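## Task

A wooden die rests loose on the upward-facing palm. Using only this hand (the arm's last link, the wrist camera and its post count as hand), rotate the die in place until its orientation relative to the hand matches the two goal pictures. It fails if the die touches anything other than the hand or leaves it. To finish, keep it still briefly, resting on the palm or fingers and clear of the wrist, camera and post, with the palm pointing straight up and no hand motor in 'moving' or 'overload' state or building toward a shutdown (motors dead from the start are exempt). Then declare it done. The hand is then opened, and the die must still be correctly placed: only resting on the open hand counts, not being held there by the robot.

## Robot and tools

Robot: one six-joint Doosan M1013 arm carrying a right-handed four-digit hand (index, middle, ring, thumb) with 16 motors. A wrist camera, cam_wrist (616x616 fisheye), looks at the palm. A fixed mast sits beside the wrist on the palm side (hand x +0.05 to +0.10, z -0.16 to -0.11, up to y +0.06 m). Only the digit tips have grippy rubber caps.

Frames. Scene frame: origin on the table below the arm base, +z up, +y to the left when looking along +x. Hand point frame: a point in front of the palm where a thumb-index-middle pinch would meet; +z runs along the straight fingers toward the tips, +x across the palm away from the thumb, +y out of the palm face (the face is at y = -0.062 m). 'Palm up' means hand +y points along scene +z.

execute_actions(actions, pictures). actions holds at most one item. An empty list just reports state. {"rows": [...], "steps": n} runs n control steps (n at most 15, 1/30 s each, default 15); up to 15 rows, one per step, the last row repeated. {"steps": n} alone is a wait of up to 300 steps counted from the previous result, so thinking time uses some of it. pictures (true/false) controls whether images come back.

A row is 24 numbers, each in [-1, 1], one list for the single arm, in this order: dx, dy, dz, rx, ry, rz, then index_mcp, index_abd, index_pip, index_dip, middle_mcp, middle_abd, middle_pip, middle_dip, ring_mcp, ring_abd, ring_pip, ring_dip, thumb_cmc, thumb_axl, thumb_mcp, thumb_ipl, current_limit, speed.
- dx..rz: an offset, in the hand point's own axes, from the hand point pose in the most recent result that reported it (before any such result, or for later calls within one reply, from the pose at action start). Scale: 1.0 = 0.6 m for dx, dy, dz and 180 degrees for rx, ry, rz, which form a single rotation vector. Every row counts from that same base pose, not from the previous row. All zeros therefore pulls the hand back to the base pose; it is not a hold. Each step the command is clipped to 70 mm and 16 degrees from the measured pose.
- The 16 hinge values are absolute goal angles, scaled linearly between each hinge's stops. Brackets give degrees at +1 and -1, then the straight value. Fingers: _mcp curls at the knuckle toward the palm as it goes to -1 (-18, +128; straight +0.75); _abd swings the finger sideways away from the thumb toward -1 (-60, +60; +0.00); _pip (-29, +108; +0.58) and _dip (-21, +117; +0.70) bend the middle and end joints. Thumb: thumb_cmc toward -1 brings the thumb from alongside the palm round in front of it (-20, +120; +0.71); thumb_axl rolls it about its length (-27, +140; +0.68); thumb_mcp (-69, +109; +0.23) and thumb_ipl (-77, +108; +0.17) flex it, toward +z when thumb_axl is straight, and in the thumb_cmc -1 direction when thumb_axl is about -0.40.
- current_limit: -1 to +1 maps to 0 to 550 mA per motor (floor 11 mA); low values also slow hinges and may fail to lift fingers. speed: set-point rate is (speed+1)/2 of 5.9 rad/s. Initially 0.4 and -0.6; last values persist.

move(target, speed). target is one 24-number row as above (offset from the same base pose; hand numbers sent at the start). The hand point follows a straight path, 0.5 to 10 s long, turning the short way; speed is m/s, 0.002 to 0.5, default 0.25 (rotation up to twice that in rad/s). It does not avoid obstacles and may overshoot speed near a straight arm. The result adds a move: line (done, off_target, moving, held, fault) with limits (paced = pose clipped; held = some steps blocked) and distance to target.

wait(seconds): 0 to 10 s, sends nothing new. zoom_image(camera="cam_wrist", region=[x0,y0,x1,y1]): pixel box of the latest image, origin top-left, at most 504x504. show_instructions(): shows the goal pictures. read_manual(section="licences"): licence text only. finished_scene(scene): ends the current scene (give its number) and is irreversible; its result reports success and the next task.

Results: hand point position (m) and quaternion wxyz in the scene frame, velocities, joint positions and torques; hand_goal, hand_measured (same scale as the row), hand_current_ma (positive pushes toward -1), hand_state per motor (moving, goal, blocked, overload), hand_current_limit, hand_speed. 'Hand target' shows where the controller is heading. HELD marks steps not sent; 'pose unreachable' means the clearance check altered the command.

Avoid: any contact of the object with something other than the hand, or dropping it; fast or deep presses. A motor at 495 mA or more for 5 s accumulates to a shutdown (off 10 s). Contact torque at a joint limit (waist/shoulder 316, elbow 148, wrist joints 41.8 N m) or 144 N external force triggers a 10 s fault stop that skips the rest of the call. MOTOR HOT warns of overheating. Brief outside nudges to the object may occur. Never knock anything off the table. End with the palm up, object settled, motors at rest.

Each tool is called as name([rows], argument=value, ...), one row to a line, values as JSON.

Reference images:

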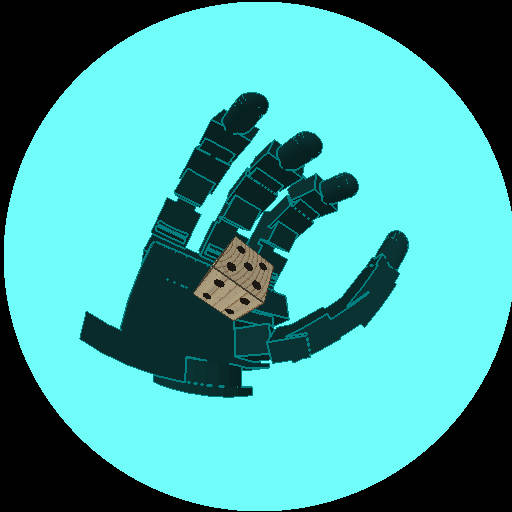

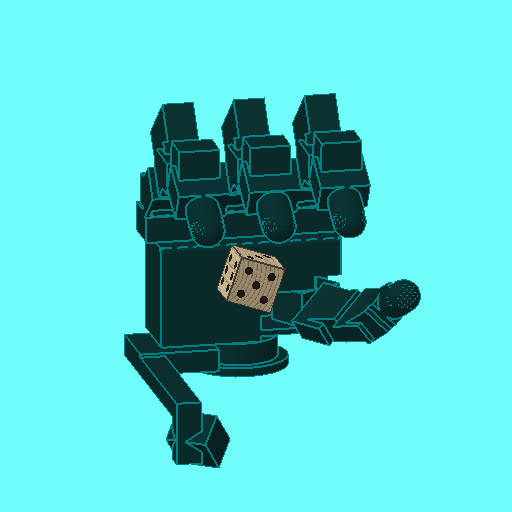

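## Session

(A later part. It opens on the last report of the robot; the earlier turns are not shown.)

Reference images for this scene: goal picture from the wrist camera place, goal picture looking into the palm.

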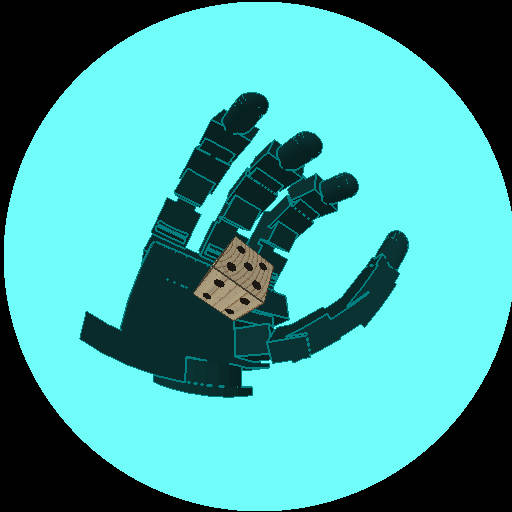

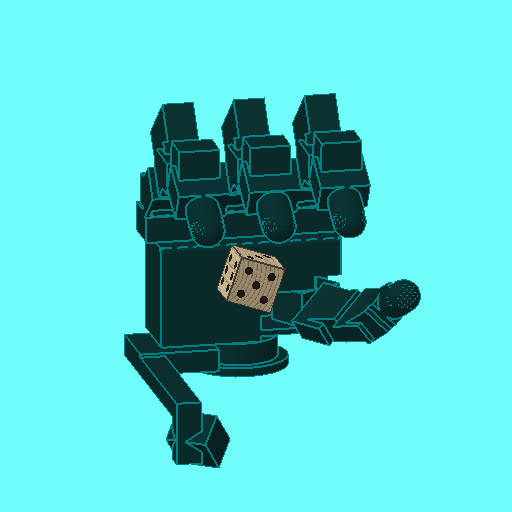

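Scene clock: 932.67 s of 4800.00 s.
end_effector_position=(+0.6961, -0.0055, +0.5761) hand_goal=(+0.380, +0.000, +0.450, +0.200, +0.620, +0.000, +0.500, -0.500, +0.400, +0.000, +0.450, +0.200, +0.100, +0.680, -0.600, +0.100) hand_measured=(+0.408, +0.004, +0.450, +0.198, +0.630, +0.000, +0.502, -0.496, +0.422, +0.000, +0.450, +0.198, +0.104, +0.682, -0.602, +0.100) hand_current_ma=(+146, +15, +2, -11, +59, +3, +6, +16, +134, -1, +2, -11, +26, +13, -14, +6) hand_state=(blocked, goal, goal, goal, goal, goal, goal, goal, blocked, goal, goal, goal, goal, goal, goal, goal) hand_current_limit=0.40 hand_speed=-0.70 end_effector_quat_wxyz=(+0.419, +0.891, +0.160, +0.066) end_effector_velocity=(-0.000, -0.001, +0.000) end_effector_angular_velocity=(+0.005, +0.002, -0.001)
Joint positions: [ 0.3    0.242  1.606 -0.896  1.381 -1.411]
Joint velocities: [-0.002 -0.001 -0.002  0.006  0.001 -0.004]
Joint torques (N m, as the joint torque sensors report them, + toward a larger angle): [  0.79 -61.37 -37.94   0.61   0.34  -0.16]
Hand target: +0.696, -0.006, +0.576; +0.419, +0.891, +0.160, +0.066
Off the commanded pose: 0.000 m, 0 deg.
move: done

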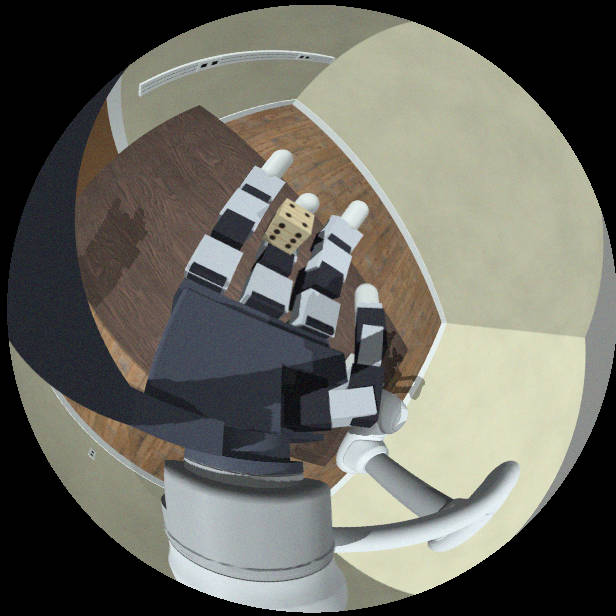

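Centered and far out. Curling now.

move(target=[0,0,0,-0.13,0,0,0.38,0,0.3,0.2,0.62,0,-0.5,-0.45,0.4,0,0.3,0.2,0.1,0.68,-0.6,0.1,0.4,-0.75], speed=0.15)

move(target=[0,0,0,-0.1,0,0,0.38,0,0.3,0.2,0.62,0,-0.95,-0.4,0.4,0,0.3,0.2,0.1,0.68,-0.6,0.1,0.4,-0.75], speed=0.15)

zoom_image(camera="cam_wrist", region=[170,130,420,360])

Scene clock: 940.87 s of 4800.00 s.
end_effector_position=(+0.6960, -0.0056, +0.5760) hand_goal=(+0.380, +0.000, +0.300, +0.200, +0.620, +0.000, -0.500, -0.450, +0.400, +0.000, +0.300, +0.200, +0.100, +0.680, -0.600, +0.100) hand_measured=(+0.406, +0.004, +0.308, +0.198, +0.630, +0.000, -0.270, -0.412, +0.422, +0.000, +0.308, +0.198, +0.104, +0.682, -0.602, +0.100) hand_current_ma=(+144, +14, +43, -11, +59, +3, +383, +204, +133, -1, +43, -11, +26, +13, -14, +6) hand_state=(blocked, goal, goal, goal, goal, goal, blocked, blocked, blocked, goal, goal, goal, goal, goal, goal, goal) hand_current_limit=0.40 hand_speed=-0.75 end_effector_quat_wxyz=(+0.591, +0.788, +0.144, +0.097) end_effector_velocity=(+0.000, +0.000, -0.001) end_effector_angular_velocity=(-0.005, -0.003, +0.001)
Joint positions: [ 0.326  0.299  1.734 -1.315  1.434 -1.163]
Joint velocities: [ 0.     0.002  0.003 -0.007  0.     0.006]
Joint torques (N m, as the joint torque sensors report them, + toward a larger angle): [ -0.78 -67.81 -32.98  -1.39   1.2   -0.07]
Hand target: +0.696, -0.006, +0.576; +0.591, +0.788, +0.144, +0.097
Off the commanded pose: 0.000 m, 0 deg.
move: done

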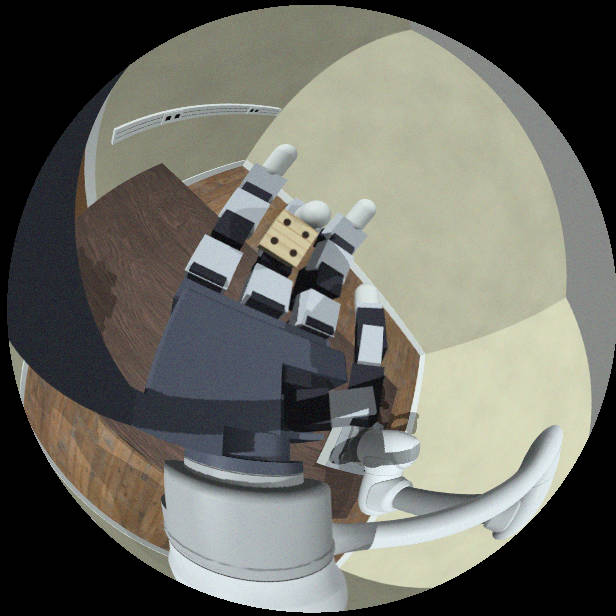

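Scene clock: 942.27 s of 4800.00 s.
end_effector_position=(+0.6960, -0.0058, +0.5761) hand_goal=(+0.380, +0.000, +0.300, +0.200, +0.620, +0.000, -0.950, -0.400, +0.400, +0.000, +0.300, +0.200, +0.100, +0.680, -0.600, +0.100) hand_measured=(+0.406, +0.004, +0.306, +0.198, +0.630, +0.000, -0.356, -0.366, +0.422, +0.000, +0.308, +0.198, +0.104, +0.682, -0.602, +0.100) hand_current_ma=(+136, +14, +37, -11, +59, +3, +385, +178, +131, -1, +37, -11, +26, +13, -14, +6) hand_state=(blocked, goal, goal, goal, goal, goal, blocked, blocked, blocked, goal, goal, goal, goal, goal, goal, goal) hand_current_limit=0.40 hand_speed=-0.75 end_effector_quat_wxyz=(+0.707, +0.686, +0.127, +0.118) end_effector_velocity=(-0.000, +0.000, -0.000) end_effector_angular_velocity=(-0.008, -0.001, -0.001)
Joint positions: [ 0.302  0.362  1.813 -1.616  1.547 -0.999]
Joint velocities: [-0.001  0.002  0.002 -0.007  0.004  0.002]
Joint torques (N m, as the joint torque sensors report them, + toward a larger angle): [ -1.3  -65.18 -30.24  -2.61   2.08   0.15]
Hand target: +0.696, -0.006, +0.576; +0.707, +0.686, +0.127, +0.119
Off the commanded pose: 0.000 m, 0 deg.
move: done

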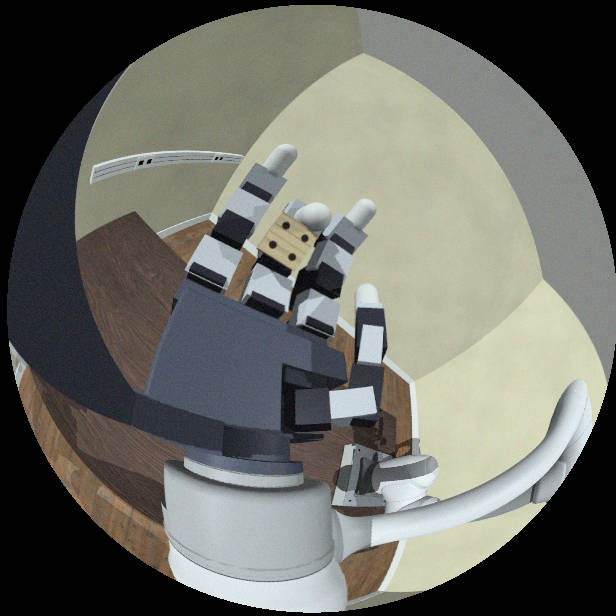

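Region (170, 130, 420, 360) of cam_wrist's 616x616 image, scaled by 2.016, with more detail than that image has; it fills the top 464 rows of this view, and the rest is white.

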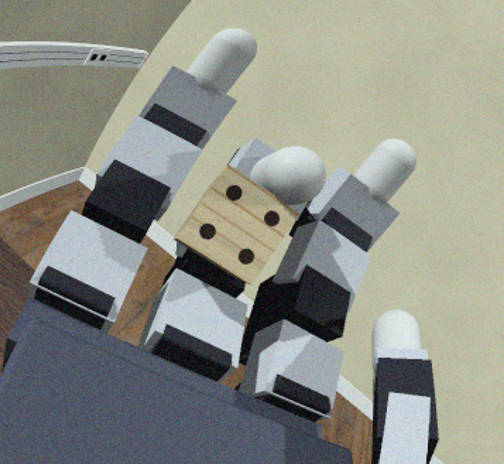

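Clamped at about 65°. Opening the last hinge slowly so the middle hinge can finish the roll.

move(target=[0,0,0,-0.04,0,0,0.38,0,0.3,0.2,0.62,0,-0.95,0.1,0.4,0,0.3,0.2,0.1,0.68,-0.6,0.1,0.4,-0.85], speed=0.15)

zoom_image(camera="cam_wrist", region=[170,130,420,360])

Scene clock: 949.73 s of 4800.00 s.
end_effector_position=(+0.6960, -0.0058, +0.5761) hand_goal=(+0.380, +0.000, +0.300, +0.200, +0.620, +0.000, -0.950, +0.100, +0.400, +0.000, +0.300, +0.200, +0.100, +0.680, -0.600, +0.100) hand_measured=(+0.404, +0.004, +0.306, +0.198, +0.630, +0.000, -0.948, +0.096, +0.420, +0.000, +0.306, +0.198, +0.104, +0.682, -0.602, +0.100) hand_current_ma=(+126, +14, +33, -11, +59, +3, +6, -20, +122, -1, +34, -11, +26, +13, -14, +6) hand_state=(blocked, goal, goal, goal, goal, goal, goal, goal, blocked, goal, goal, goal, goal, goal, goal, goal) hand_current_limit=0.40 hand_speed=-0.85 end_effector_quat_wxyz=(+0.748, +0.640, +0.119, +0.126) end_effector_velocity=(-0.000, +0.001, +0.000) end_effector_angular_velocity=(-0.001, -0.001, +0.000)
Joint positions: [ 0.282  0.391  1.837 -1.732  1.608 -0.945]
Joint velocities: [ 0.001 -0.    -0.    -0.     0.002 -0.   ]
Joint torques (N m, as the joint torque sensors report them, + toward a larger angle): [ -2.29 -69.08 -29.12  -2.47   1.81  -0.08]
Hand target: +0.696, -0.006, +0.576; +0.748, +0.640, +0.119, +0.126
Off the commanded pose: 0.000 m, 0 deg.
move: done

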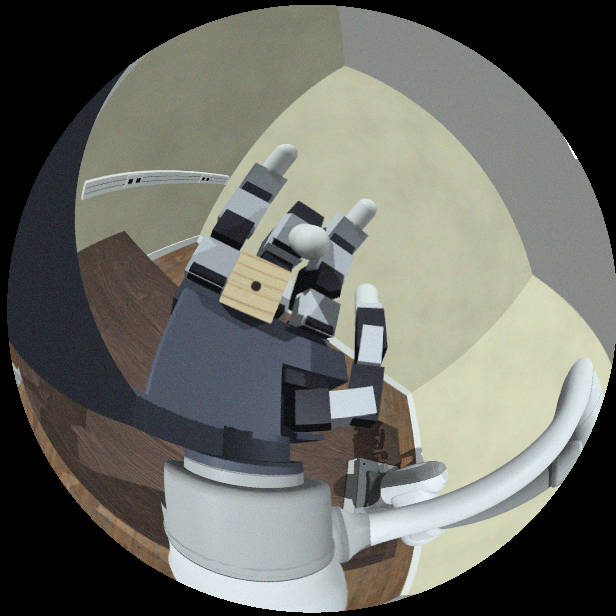

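Region (170, 130, 420, 360) of cam_wrist's 616x616 image, scaled by 2.016, with more detail than that image has; it fills the top 464 rows of this view, and the rest is white.

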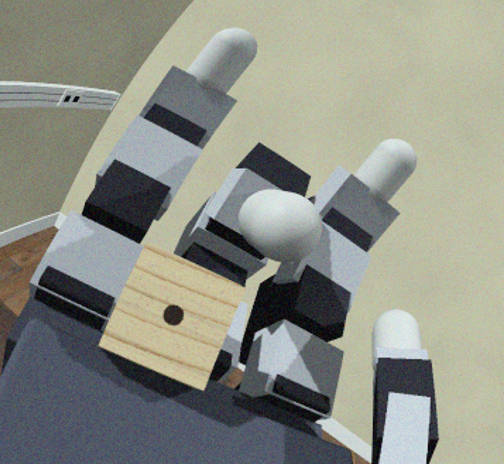

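move(target=[0,0,0,0.24,0,0,0.45,0,0.1,0.2,0.5,0,-0.1,0.1,0.4,0,0.1,0.2,0.1,0.68,-0.6,0.1,0.4,-0.6], speed=0.15)

zoom_image(camera="cam_wrist", region=[170,130,420,360])

Scene clock: 967.83 s of 4800.00 s.
end_effector_position=(+0.6961, -0.0055, +0.5761) hand_goal=(+0.450, +0.000, +0.100, +0.200, +0.500, +0.000, -0.100, +0.100, +0.400, +0.000, +0.100, +0.200, +0.100, +0.680, -0.600, +0.100) hand_measured=(+0.460, +0.004, +0.106, +0.198, +0.516, +0.000, -0.100, +0.098, +0.420, +0.000, +0.106, +0.198, +0.104, +0.682, -0.602, +0.100) hand_current_ma=(+51, +14, +30, -11, +91, +3, -1, -13, +115, -1, +29, -11, +26, +14, -15, +6) hand_state=(goal, goal, goal, goal, goal, goal, goal, goal, goal, goal, goal, goal, goal, goal, goal, goal) hand_current_limit=0.40 hand_speed=-0.60 end_effector_quat_wxyz=(+0.461, +0.871, +0.157, +0.074) end_effector_velocity=(+0.000, -0.001, +0.000) end_effector_angular_velocity=(+0.007, +0.002, -0.001)
Joint positions: [ 0.312  0.252  1.637 -0.994  1.383 -1.352]
Joint velocities: [-0.002 -0.001 -0.003  0.008  0.    -0.004]
Joint torques (N m, as the joint torque sensors report them, + toward a larger angle): [ -1.23 -63.43 -35.95   0.26   0.67  -0.26]
Hand target: +0.696, -0.005, +0.576; +0.460, +0.871, +0.157, +0.074
Off the commanded pose: 0.000 m, 0 deg.
move: done

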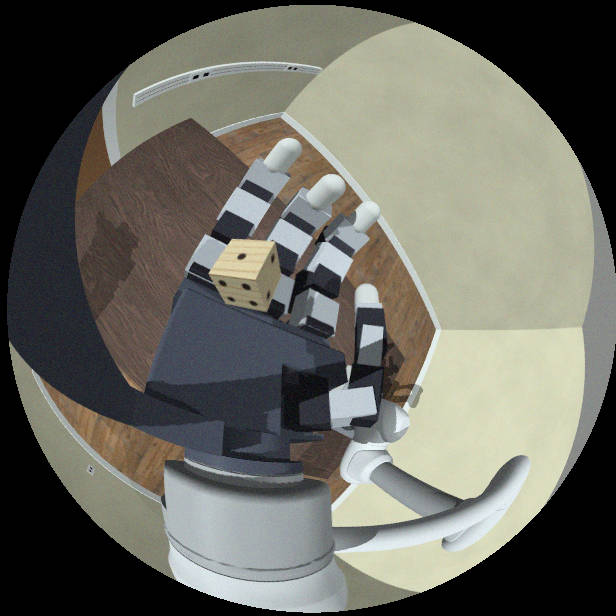

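Region (170, 130, 420, 360) of cam_wrist's 616x616 image, scaled by 2.016, with more detail than that image has; it fills the top 464 rows of this view, and the rest is white.

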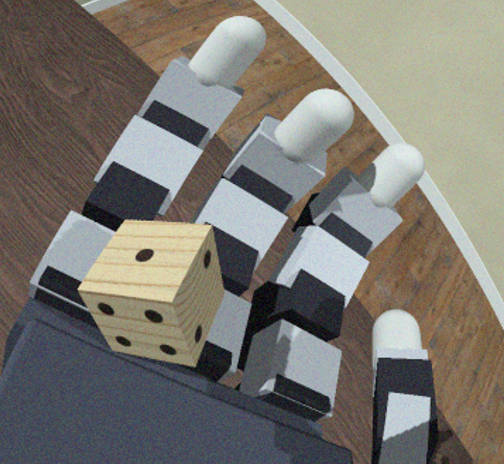

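move(target=[0,0,0,0,0,0.04,0.3,0,0.1,0.2,0.68,0,-0.2,0.1,0.3,0,0.1,0.2,0.1,0.68,-0.6,0.1,0.4,-0.75], speed=0.15)

zoom_image(camera="cam_wrist", region=[170,130,420,360])

Scene clock: 974.43 s of 4800.00 s.
end_effector_position=(+0.6960, -0.0055, +0.5760) hand_goal=(+0.300, +0.000, +0.100, +0.200, +0.680, +0.000, -0.200, +0.100, +0.300, +0.000, +0.100, +0.200, +0.100, +0.680, -0.600, +0.100) hand_measured=(+0.326, +0.004, +0.106, +0.198, +0.690, +0.000, -0.190, +0.098, +0.324, +0.000, +0.106, +0.198, +0.104, +0.682, -0.602, +0.100) hand_current_ma=(+144, +14, +30, -11, +54, +3, +46, -12, +138, -1, +29, -11, +26, +14, -15, +6) hand_state=(blocked, goal, goal, goal, goal, goal, goal, goal, blocked, goal, goal, goal, goal, goal, goal, goal) hand_current_limit=0.40 hand_speed=-0.75 end_effector_quat_wxyz=(+0.455, +0.879, +0.102, +0.102) end_effector_velocity=(-0.000, +0.000, -0.000) end_effector_angular_velocity=(+0.001, -0.004, -0.004)
Joint positions: [ 0.309  0.267  1.613 -0.993  1.387 -1.236]
Joint velocities: [-0.     0.001 -0.    -0.     0.     0.006]
Joint torques (N m, as the joint torque sensors report them, + toward a larger angle): [ -0.97 -63.06 -36.46   0.23   0.68  -0.39]
Hand target: +0.696, -0.005, +0.576; +0.455, +0.879, +0.102, +0.102
Off the commanded pose: 0.000 m, 0 deg.
move: done

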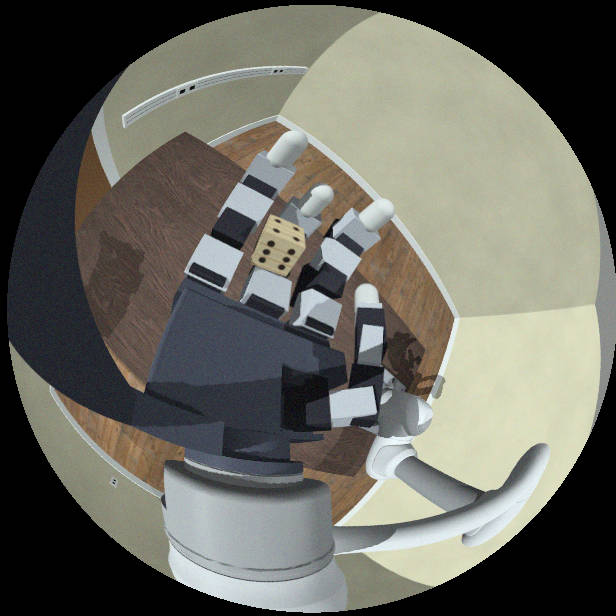

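Region (170, 130, 420, 360) of cam_wrist's 616x616 image, scaled by 2.016, with more detail than that image has; it fills the top 464 rows of this view, and the rest is white.

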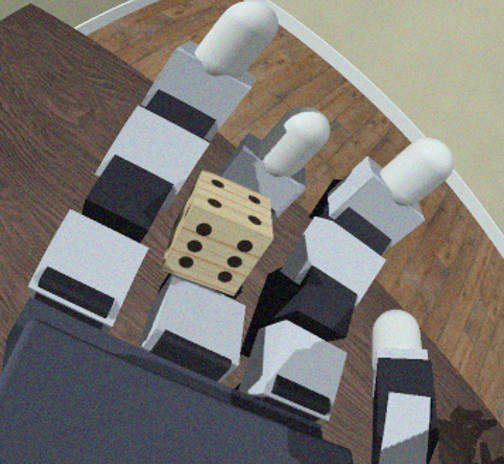

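move(target=[0,0,0,0.02,0,-0.04,0.4,0,0.45,0.2,0.62,0,0.5,-0.5,0.4,0,0.45,0.2,0.1,0.68,-0.6,0.1,0.4,-0.75], speed=0.1)

Scene clock: 981.43 s of 4800.00 s.
end_effector_position=(+0.6961, -0.0055, +0.5760) hand_goal=(+0.400, +0.000, +0.450, +0.200, +0.620, +0.000, +0.500, -0.500, +0.400, +0.000, +0.450, +0.200, +0.100, +0.680, -0.600, +0.100) hand_measured=(+0.410, +0.004, +0.450, +0.198, +0.646, +0.000, +0.500, -0.496, +0.408, +0.000, +0.450, +0.198, +0.104, +0.682, -0.602, +0.100) hand_current_ma=(+53, +14, +2, -11, +138, +3, +5, +17, +50, -1, +2, -11, +26, +14, -15, +6) hand_state=(goal, goal, goal, goal, blocked, goal, goal, goal, goal, goal, goal, goal, goal, goal, goal, goal) hand_current_limit=0.40 hand_speed=-0.75 end_effector_quat_wxyz=(+0.433, +0.884, +0.160, +0.070) end_effector_velocity=(-0.000, +0.001, -0.000) end_effector_angular_velocity=(-0.001, +0.001, +0.002)
Joint positions: [ 0.305  0.244  1.618 -0.929  1.377 -1.392]
Joint velocities: [ 0.002 -0.     0.001 -0.     0.    -0.   ]
Joint torques (N m, as the joint torque sensors report them, + toward a larger angle): [ -0.94 -62.72 -36.69   0.48   0.68  -0.11]
Hand target: +0.696, -0.005, +0.576; +0.433, +0.884, +0.160, +0.070
Off the commanded pose: 0.000 m, 0 deg.
move: done

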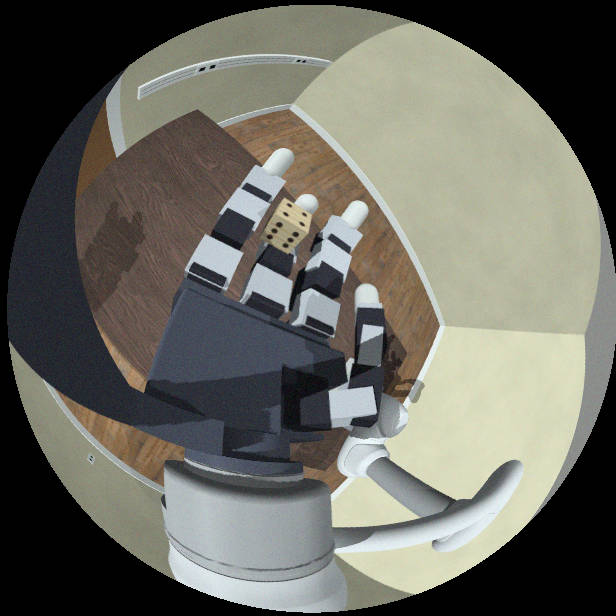

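move(target=[0,0,0,-0.16,0,0,0.4,0,0.3,0.2,0.7,0,-0.5,-0.45,0.4,0,0.3,0.2,0.1,0.68,-0.6,0.1,0.4,-0.75], speed=0.15)

move(target=[0,0,0,0,0,0,0.4,0,0.3,0.2,0.7,0,-0.85,0.1,0.4,0,0.3,0.2,0.1,0.68,-0.6,0.1,0.4,-0.88])

zoom_image(camera="cam_wrist", region=[170,130,420,360])

Scene clock: 990.33 s of 4800.00 s.
end_effector_position=(+0.6960, -0.0056, +0.5760) hand_goal=(+0.400, +0.000, +0.300, +0.200, +0.700, +0.000, -0.500, -0.450, +0.400, +0.000, +0.300, +0.200, +0.100, +0.680, -0.600, +0.100) hand_measured=(+0.410, +0.004, +0.306, +0.198, +0.710, +0.000, -0.278, -0.412, +0.408, +0.000, +0.308, +0.198, +0.104, +0.682, -0.602, +0.100) hand_current_ma=(+54, +14, +41, -11, +53, +3, +385, +202, +52, -1, +41, -11, +26, +14, -15, +6) hand_state=(goal, goal, goal, goal, goal, goal, blocked, blocked, goal, goal, goal, goal, goal, goal, goal, goal) hand_current_limit=0.40 hand_speed=-0.75 end_effector_quat_wxyz=(+0.639, +0.749, +0.138, +0.108) end_effector_velocity=(+0.000, -0.000, -0.000) end_effector_angular_velocity=(-0.007, -0.002, +0.001)
Joint positions: [ 0.321  0.321  1.77  -1.439  1.469 -1.091]
Joint velocities: [-0.001  0.002  0.002 -0.008  0.001  0.004]
Joint torques (N m, as the joint torque sensors report them, + toward a larger angle): [ -0.86 -68.75 -32.13  -1.73   1.23  -0.15]
Hand target: +0.696, -0.006, +0.576; +0.639, +0.749, +0.138, +0.108
Off the commanded pose: 0.000 m, 0 deg.
move: done

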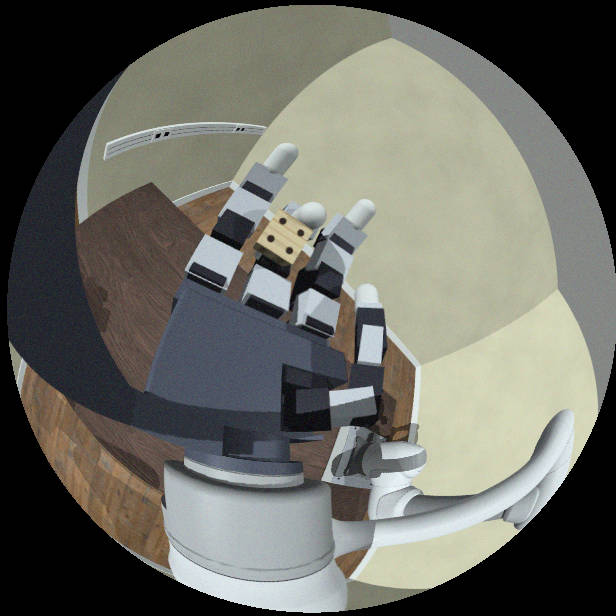

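Scene clock: 992.47 s of 4800.00 s.
end_effector_position=(+0.6960, -0.0057, +0.5760) hand_goal=(+0.400, +0.000, +0.300, +0.200, +0.700, +0.000, -0.850, +0.100, +0.400, +0.000, +0.300, +0.200, +0.100, +0.680, -0.600, +0.100) hand_measured=(+0.410, +0.004, +0.306, +0.198, +0.710, +0.004, -0.782, +0.102, +0.408, +0.000, +0.308, +0.198, +0.104, +0.682, -0.602, +0.100) hand_current_ma=(+54, +14, +41, -11, +54, +22, +343, +14, +52, -1, +41, -11, +26, +14, -15, +6) hand_state=(goal, goal, goal, goal, goal, goal, blocked, goal, goal, goal, goal, goal, goal, goal, goal, goal) hand_current_limit=0.40 hand_speed=-0.88 end_effector_quat_wxyz=(+0.639, +0.749, +0.138, +0.108) end_effector_velocity=(-0.000, -0.000, -0.000) end_effector_angular_velocity=(+0.000, +0.000, -0.001)
Joint positions: [ 0.321  0.321  1.77  -1.439  1.469 -1.091]
Joint velocities: [-0. -0.  0.  0.  0.  0.]
Joint torques (N m, as the joint torque sensors report them, + toward a larger angle): [ -1.36 -64.69 -32.12  -1.65   1.4   -0.08]
Hand target: +0.696, -0.006, +0.576; +0.639, +0.749, +0.138, +0.108
Off the commanded pose: 0.000 m, 0 deg.
move: done

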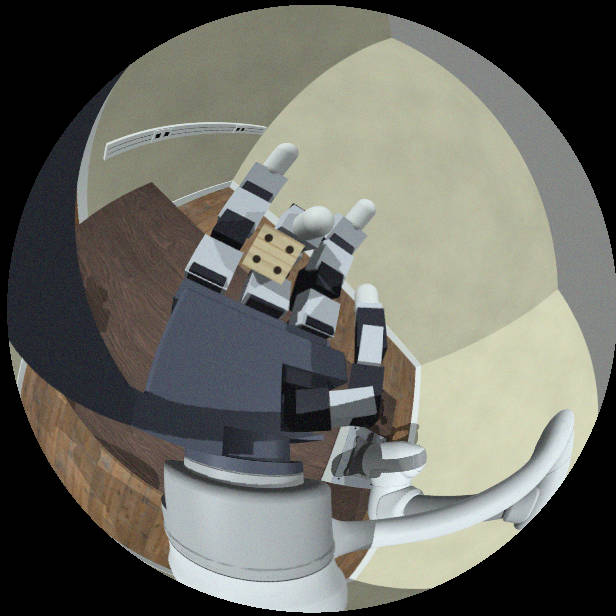

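Region (170, 130, 420, 360) of cam_wrist's 616x616 image, scaled by 2.016, with more detail than that image has; it fills the top 464 rows of this view, and the rest is white.

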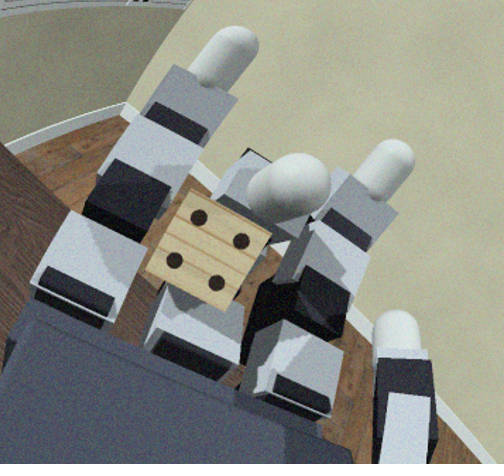

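Still half-way; tilting back to level with more curl.

move(target=[0,0,0,-0.06,0,0,0.4,0,0.3,0.2,0.7,0,-1,0.2,0.4,0,0.3,0.2,0.1,0.68,-0.6,0.1,0.4,-0.88], speed=0.08)

zoom_image(camera="cam_wrist", region=[170,130,420,360])

Scene clock: 998.53 s of 4800.00 s.
end_effector_position=(+0.6960, -0.0057, +0.5760) hand_goal=(+0.400, +0.000, +0.300, +0.200, +0.700, +0.000, -1.000, +0.200, +0.400, +0.000, +0.300, +0.200, +0.100, +0.680, -0.600, +0.100) hand_measured=(+0.410, +0.004, +0.306, +0.198, +0.710, +0.004, -0.808, +0.204, +0.408, +0.000, +0.308, +0.198, +0.104, +0.682, -0.602, +0.100) hand_current_ma=(+54, +14, +37, -11, +54, +25, +385, +25, +52, -1, +37, -11, +26, +14, -15, +6) hand_state=(goal, goal, goal, goal, goal, goal, blocked, goal, goal, goal, goal, goal, goal, goal, goal, goal) hand_current_limit=0.40 hand_speed=-0.88 end_effector_quat_wxyz=(+0.706, +0.686, +0.127, +0.120) end_effector_velocity=(-0.000, +0.000, +0.000) end_effector_angular_velocity=(-0.007, -0.003, +0.000)
Joint positions: [ 0.302  0.361  1.814 -1.618  1.544 -0.997]
Joint velocities: [-0.     0.002  0.002 -0.007  0.004  0.004]
Joint torques (N m, as the joint torque sensors report them, + toward a larger angle): [ -0.21 -67.65 -30.76  -2.17   1.42  -0.15]
Hand target: +0.696, -0.006, +0.576; +0.706, +0.686, +0.127, +0.120
Off the commanded pose: 0.000 m, 0 deg.
move: done

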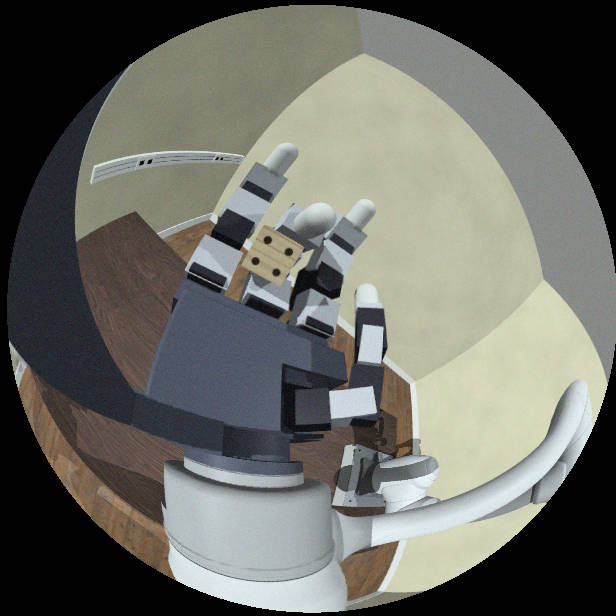

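Region (170, 130, 420, 360) of cam_wrist's 616x616 image, scaled by 2.016, with more detail than that image has; it fills the top 464 rows of this view, and the rest is white.

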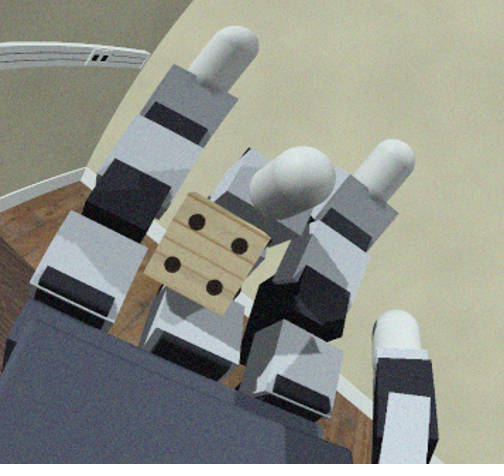

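move(target=[0,0,0,-0.07,0,0,0.4,0,0.3,0.2,0.65,0,-1,0.6,0.4,0,0.3,0.2,-0.3,0.68,-0.3,0.1,0.4,-0.88], speed=0.15)

Scene clock: 1004.47 s of 4800.00 s.
end_effector_position=(+0.6960, -0.0059, +0.5760) hand_goal=(+0.400, +0.000, +0.300, +0.200, +0.650, +0.000, -1.000, +0.600, +0.400, +0.000, +0.300, +0.200, -0.300, +0.680, -0.300, +0.100) hand_measured=(+0.410, +0.004, +0.306, +0.198, +0.666, +0.002, -1.000, +0.596, +0.408, +0.000, +0.306, +0.198, -0.290, +0.682, -0.308, +0.100) hand_current_ma=(+54, +14, +31, -11, +88, +14, +5, -19, +52, -1, +31, -11, +50, +14, -58, +6) hand_state=(goal, goal, goal, goal, goal, goal, goal, goal, goal, goal, goal, goal, goal, goal, goal, goal) hand_current_limit=0.40 hand_speed=-0.88 end_effector_quat_wxyz=(+0.777, +0.604, +0.113, +0.134) end_effector_velocity=(+0.000, -0.001, +0.000) end_effector_angular_velocity=(+0.001, -0.003, +0.000)
Joint positions: [ 0.264  0.412  1.854 -1.818  1.655 -0.908]
Joint velocities: [-0.001  0.    -0.001 -0.    -0.001  0.002]
Joint torques (N m, as the joint torque sensors report them, + toward a larger angle): [ -0.84 -70.3  -27.65  -2.42   1.61  -0.22]
Hand target: +0.696, -0.006, +0.576; +0.777, +0.604, +0.113, +0.134
Off the commanded pose: 0.000 m, 0 deg.
move: done

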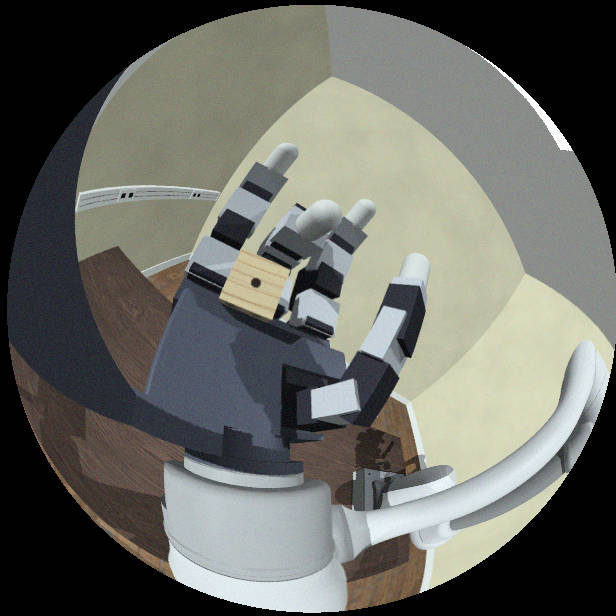

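move(target=[0,0,0,0.25,0,0,0.45,0,0.1,0.2,0.5,0,-0.3,0.1,0.4,0,0.1,0.2,0.1,0.68,-0.6,0.1,0.4,-0.6], speed=0.15)

move(target=[0,0,0,-0.07,0,0.06,0.4,0,0.1,0.2,0.62,0,-0.5,0.1,0.35,0,0.1,0.2,0.1,0.68,-0.6,0.1,0.4,-0.8], speed=0.15)

zoom_image(camera="cam_wrist", region=[170,130,420,360])

Scene clock: 1018.77 s of 4800.00 s.
end_effector_position=(+0.6960, -0.0055, +0.5760) hand_goal=(+0.450, +0.000, +0.100, +0.200, +0.500, +0.000, -0.300, +0.100, +0.400, +0.000, +0.100, +0.200, +0.100, +0.680, -0.600, +0.100) hand_measured=(+0.460, +0.004, +0.104, +0.198, +0.516, +0.002, -0.300, +0.102, +0.408, +0.000, +0.106, +0.198, +0.102, +0.682, -0.602, +0.100) hand_current_ma=(+51, +14, +28, -11, +86, +14, -4, +12, +52, -1, +26, -11, +13, +15, -14, +5) hand_state=(goal, goal, goal, goal, goal, goal, goal, goal, goal, goal, goal, goal, goal, goal, goal, goal) hand_current_limit=0.40 hand_speed=-0.60 end_effector_quat_wxyz=(+0.487, +0.856, +0.156, +0.080) end_effector_velocity=(+0.000, +0.000, -0.000) end_effector_angular_velocity=(+0.008, +0.004, +0.002)
Joint positions: [ 0.318  0.258  1.659 -1.06   1.384 -1.314]
Joint velocities: [-0.001 -0.001 -0.002  0.009 -0.002 -0.006]
Joint torques (N m, as the joint torque sensors report them, + toward a larger angle): [ -1.11 -60.84 -35.89  -0.29   0.83  -0.37]
Hand target: +0.696, -0.005, +0.576; +0.487, +0.856, +0.156, +0.080
Off the commanded pose: 0.000 m, 0 deg.
move: done

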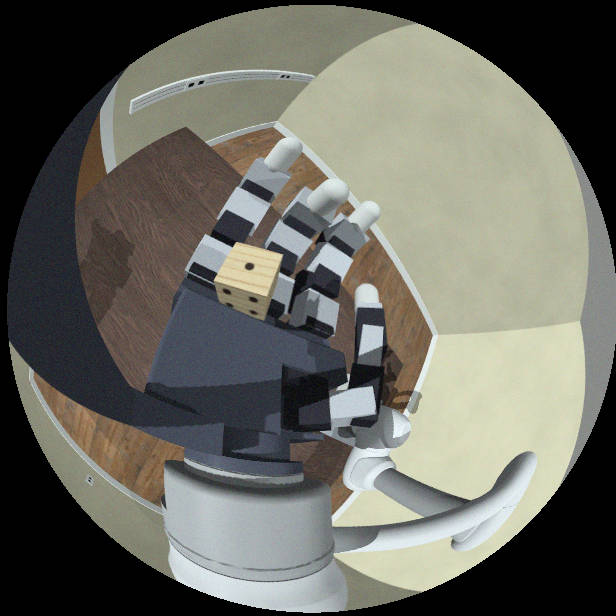

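Scene clock: 1020.07 s of 4800.00 s.
end_effector_position=(+0.6960, -0.0055, +0.5760) hand_goal=(+0.400, +0.000, +0.100, +0.200, +0.620, +0.000, -0.500, +0.100, +0.350, +0.000, +0.100, +0.200, +0.100, +0.680, -0.600, +0.100) hand_measured=(+0.426, +0.004, +0.104, +0.198, +0.628, +0.002, -0.494, +0.102, +0.372, +0.000, +0.106, +0.198, +0.102, +0.682, -0.602, +0.100) hand_current_ma=(+144, +14, +28, -11, +40, +14, +30, +12, +136, -1, +26, -11, +15, +15, -14, +5) hand_state=(blocked, goal, goal, goal, goal, goal, goal, goal, blocked, goal, goal, goal, goal, goal, goal, goal) hand_current_limit=0.40 hand_speed=-0.80 end_effector_quat_wxyz=(+0.568, +0.808, +0.065, +0.142) end_effector_velocity=(+0.000, -0.000, +0.000) end_effector_angular_velocity=(-0.004, -0.007, -0.002)
Joint positions: [ 0.323  0.319  1.68  -1.274  1.444 -1.014]
Joint velocities: [-0.     0.002 -0.    -0.006  0.001  0.008]
Joint torques (N m, as the joint torque sensors report them, + toward a larger angle): [ -2.22 -66.86 -34.88  -0.76   1.14  -0.31]
Hand target: +0.696, -0.006, +0.576; +0.568, +0.808, +0.065, +0.142
Off the commanded pose: 0.000 m, 0 deg.
move: done

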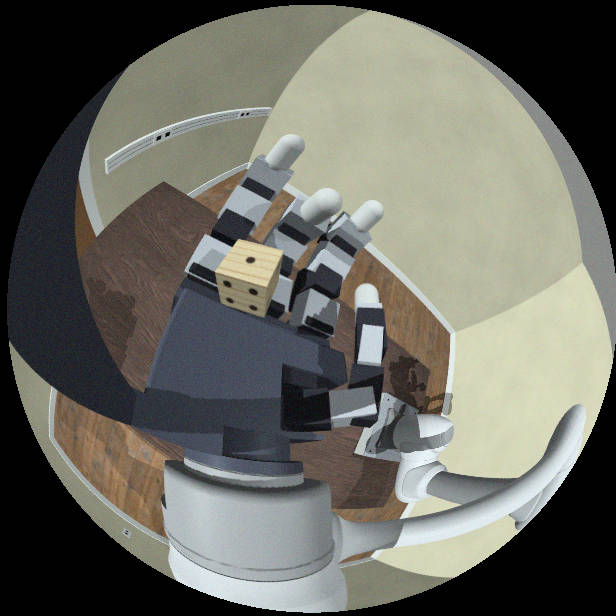

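Region (170, 130, 420, 360) of cam_wrist's 616x616 image, scaled by 2.016, with more detail than that image has; it fills the top 464 rows of this view, and the rest is white.

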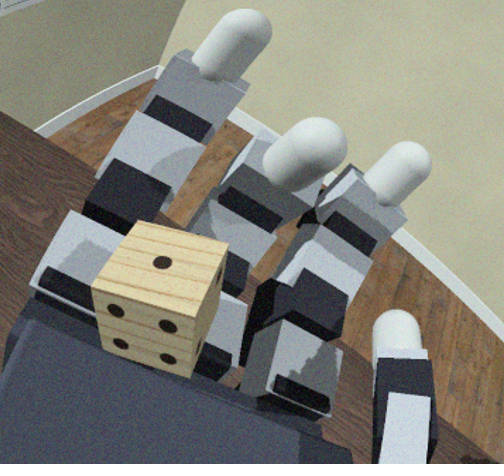

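move(target=[0,0,0,0,0,0.1,0.0,0,0.1,0.2,0.72,0,-0.9,0.5,0.1,0,0.1,0.2,0.1,0.68,-0.6,0.1,0.4,-0.8], speed=0.12)

zoom_image(camera="cam_wrist", region=[170,130,420,360])

Scene clock: 1027.90 s of 4800.00 s.
end_effector_position=(+0.6960, -0.0055, +0.5759) hand_goal=(+0.000, +0.000, +0.100, +0.200, +0.720, +0.000, -0.900, +0.500, +0.100, +0.000, +0.100, +0.200, +0.100, +0.680, -0.600, +0.100) hand_measured=(+0.020, +0.004, +0.104, +0.198, +0.728, +0.002, -0.896, +0.498, +0.118, +0.000, +0.106, +0.198, +0.104, +0.682, -0.602, +0.100) hand_current_ma=(+112, +14, +25, -11, +39, +13, +21, -15, +113, -1, +26, -11, +19, +20, -14, +5) hand_state=(blocked, goal, goal, goal, goal, goal, goal, goal, goal, goal, goal, goal, goal, goal, goal, goal) hand_current_limit=0.40 hand_speed=-0.80 end_effector_quat_wxyz=(+0.539, +0.808, -0.062, +0.229) end_effector_velocity=(+0.000, +0.000, -0.000) end_effector_angular_velocity=(+0.002, -0.005, -0.001)
Joint positions: [ 0.317  0.344  1.618 -1.272  1.449 -0.738]
Joint velocities: [-0.     0.    -0.001 -0.    -0.001  0.005]
Joint torques (N m, as the joint torque sensors report them, + toward a larger angle): [ -2.11 -70.06 -34.77  -1.07   1.15  -0.34]
Hand target: +0.696, -0.006, +0.576; +0.539, +0.808, -0.062, +0.229
Off the commanded pose: 0.000 m, 0 deg.
move: done

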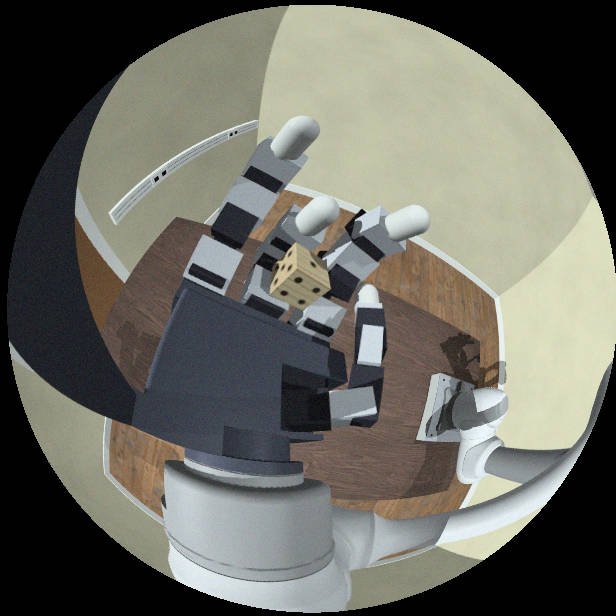

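Region (170, 130, 420, 360) of cam_wrist's 616x616 image, scaled by 2.016, with more detail than that image has; it fills the top 464 rows of this view, and the rest is white.

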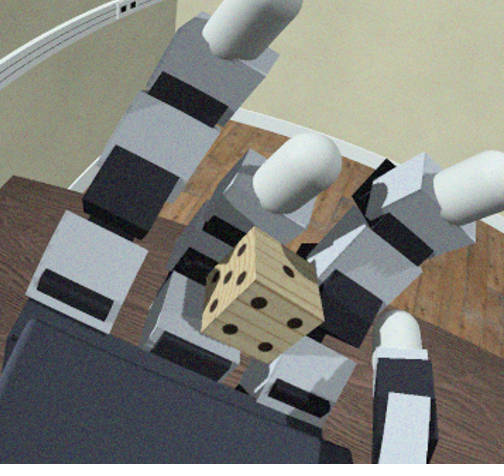

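move(target=[0,0,0,0,0,-0.05,0.4,0.1,-0.2,0.2,0.6,0,-0.9,0.5,0.1,0,0.1,0.2,-0.1,0.68,-0.6,0.1,0.4,-0.85], speed=0.12)

zoom_image(camera="cam_wrist", region=[200,150,450,400])

Scene clock: 1039.63 s of 4800.00 s.
end_effector_position=(+0.6960, -0.0055, +0.5760) hand_goal=(+0.400, +0.100, -0.200, +0.200, +0.600, +0.000, -0.900, +0.500, +0.100, +0.000, +0.100, +0.200, -0.100, +0.680, -0.600, +0.100) hand_measured=(+0.408, +0.098, -0.196, +0.198, +0.620, +0.002, -0.896, +0.498, +0.118, +0.000, +0.106, +0.198, -0.086, +0.690, -0.602, +0.100) hand_current_ma=(+43, -8, +27, -11, +110, +13, +16, -15, +112, -1, +26, -11, +71, +68, -14, +5) hand_state=(goal, goal, goal, goal, blocked, goal, goal, goal, goal, goal, goal, goal, goal, goal, goal, goal) hand_current_limit=0.40 hand_speed=-0.85 end_effector_quat_wxyz=(+0.555, +0.811, +0.002, +0.186) end_effector_velocity=(+0.000, +0.000, -0.000) end_effector_angular_velocity=(+0.000, +0.001, +0.001)
Joint positions: [ 0.32   0.333  1.649 -1.273  1.446 -0.875]
Joint velocities: [ 0.     0.     0.001  0.    -0.001 -0.   ]
Joint torques (N m, as the joint torque sensors report them, + toward a larger angle): [ -1.95 -68.19 -34.11  -1.14   1.07  -0.22]
Hand target: +0.696, -0.006, +0.576; +0.555, +0.811, +0.002, +0.186
Off the commanded pose: 0.000 m, 0 deg.
move: done

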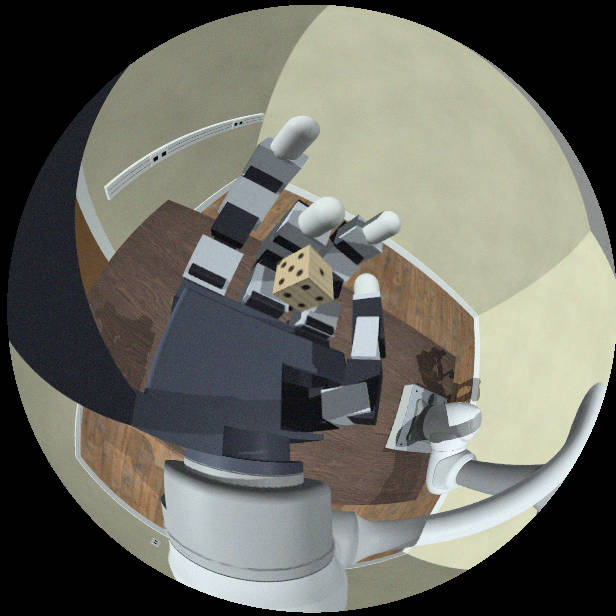

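Region (200, 150, 450, 400) of cam_wrist's 616x616 image, scaled by 2.016, with more detail than that image has.

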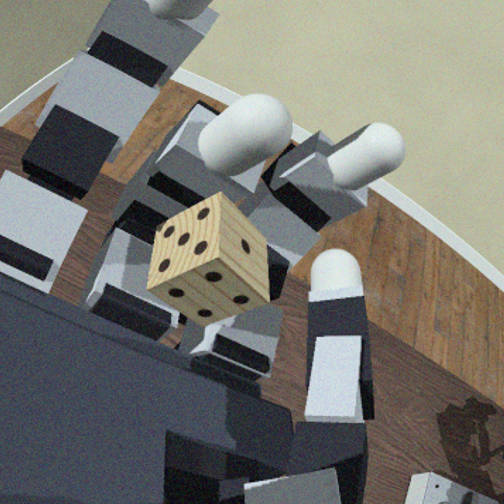

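move(target=[0,0,0,-0.02,0,-0.06,0.72,0.1,-0.4,0.2,0.5,0,-0.8,0.5,0.3,0,0.1,0.2,-0.1,0.68,-0.6,0.1,0.4,-0.85], speed=0.1)

zoom_image(camera="cam_wrist", region=[200,150,450,400])

Scene clock: 1050.83 s of 4800.00 s.
end_effector_position=(+0.6960, -0.0056, +0.5760) hand_goal=(+0.720, +0.100, -0.400, +0.200, +0.500, +0.000, -0.800, +0.500, +0.300, +0.000, +0.100, +0.200, -0.100, +0.680, -0.600, +0.100) hand_measured=(+0.730, +0.098, -0.394, +0.198, +0.520, +0.002, -0.804, +0.498, +0.308, +0.000, +0.106, +0.198, -0.088, +0.690, -0.602, +0.100) hand_current_ma=(+49, -8, +30, -11, +110, +13, -16, -15, +44, -1, +26, -11, +64, +62, -16, +5) hand_state=(goal, goal, goal, goal, blocked, goal, goal, goal, goal, goal, goal, goal, goal, goal, goal, goal) hand_current_limit=0.40 hand_speed=-0.85 end_effector_quat_wxyz=(+0.595, +0.789, +0.072, +0.133) end_effector_velocity=(+0.000, -0.000, -0.000) end_effector_angular_velocity=(-0.004, +0.008, +0.003)
Joint positions: [ 0.323  0.332  1.696 -1.328  1.473 -1.012]
Joint velocities: [-0.    -0.     0.003 -0.002 -0.    -0.007]
Joint torques (N m, as the joint torque sensors report them, + toward a larger angle): [ -1.95 -67.66 -33.45  -1.5    1.18  -0.13]
Hand target: +0.696, -0.006, +0.576; +0.595, +0.789, +0.072, +0.133
Off the commanded pose: 0.000 m, 0 deg.
move: done

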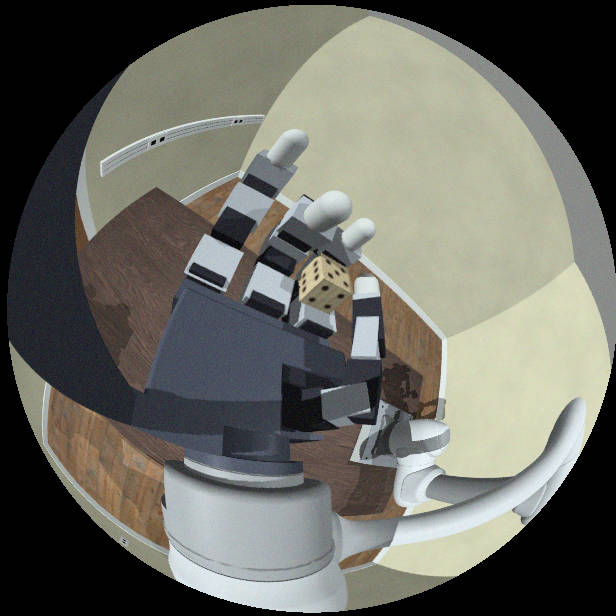

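Region (200, 150, 450, 400) of cam_wrist's 616x616 image, scaled by 2.016, with more detail than that image has.

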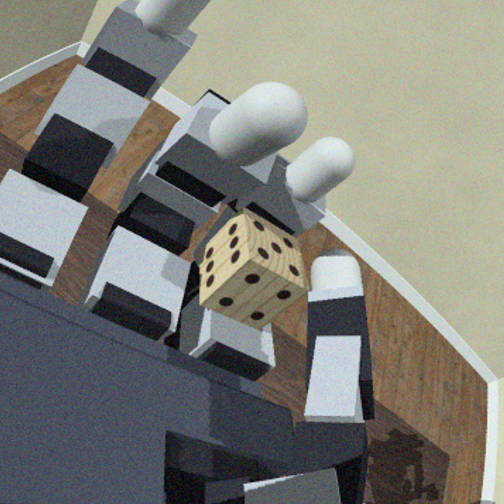

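move(target=[0,0,0,-0.03,0,-0.11,0.72,0.1,-0.4,0.2,0.68,0,-0.6,0.5,0.4,0,0.1,0.2,-0.25,0.68,-0.6,0.1,0.4,-0.85], speed=0.1)

zoom_image(camera="cam_wrist", region=[200,150,450,400])

Scene clock: 1059.87 s of 4800.00 s.
end_effector_position=(+0.6960, -0.0056, +0.5760) hand_goal=(+0.720, +0.100, -0.400, +0.200, +0.680, +0.000, -0.600, +0.500, +0.400, +0.000, +0.100, +0.200, -0.250, +0.680, -0.600, +0.100) hand_measured=(+0.730, +0.098, -0.394, +0.198, +0.688, +0.002, -0.602, +0.498, +0.408, +0.000, +0.106, +0.198, -0.244, +0.684, -0.604, +0.100) hand_current_ma=(+50, -8, +30, -11, +40, +11, -9, -14, +46, -1, +26, -11, +33, +29, -23, +4) hand_state=(goal, goal, goal, goal, goal, goal, goal, goal, goal, goal, goal, goal, goal, goal, goal, goal) hand_current_limit=0.40 hand_speed=-0.85 end_effector_quat_wxyz=(+0.646, +0.736, +0.200, +0.032) end_effector_velocity=(-0.000, +0.000, -0.000) end_effector_angular_velocity=(-0.002, +0.005, +0.001)
Joint positions: [ 0.321  0.31   1.788 -1.42   1.496 -1.281]
Joint velocities: [ 0.    -0.001  0.002 -0.001  0.    -0.004]
Joint torques (N m, as the joint torque sensors report them, + toward a larger angle): [ -1.49 -62.9  -32.37  -0.94   1.31  -0.5 ]
Hand target: +0.696, -0.006, +0.576; +0.646, +0.736, +0.200, +0.032
Off the commanded pose: 0.000 m, 0 deg.
move: done

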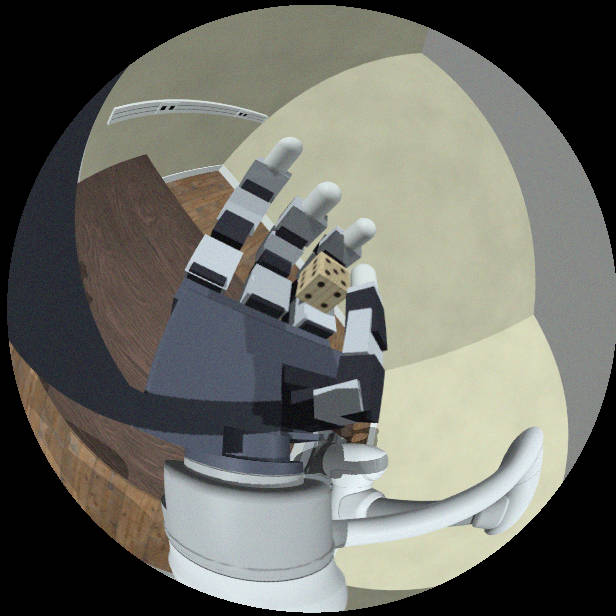

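Region (200, 150, 450, 400) of cam_wrist's 616x616 image, scaled by 2.016, with more detail than that image has.

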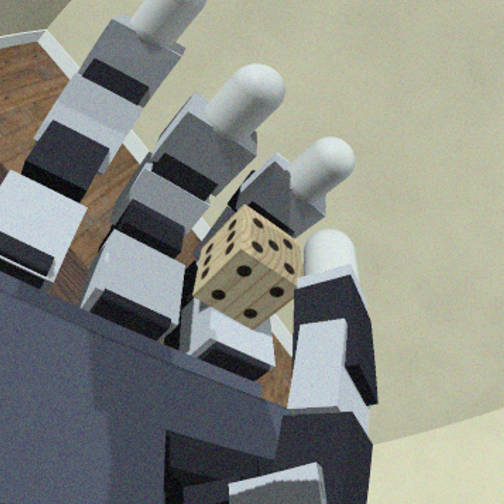

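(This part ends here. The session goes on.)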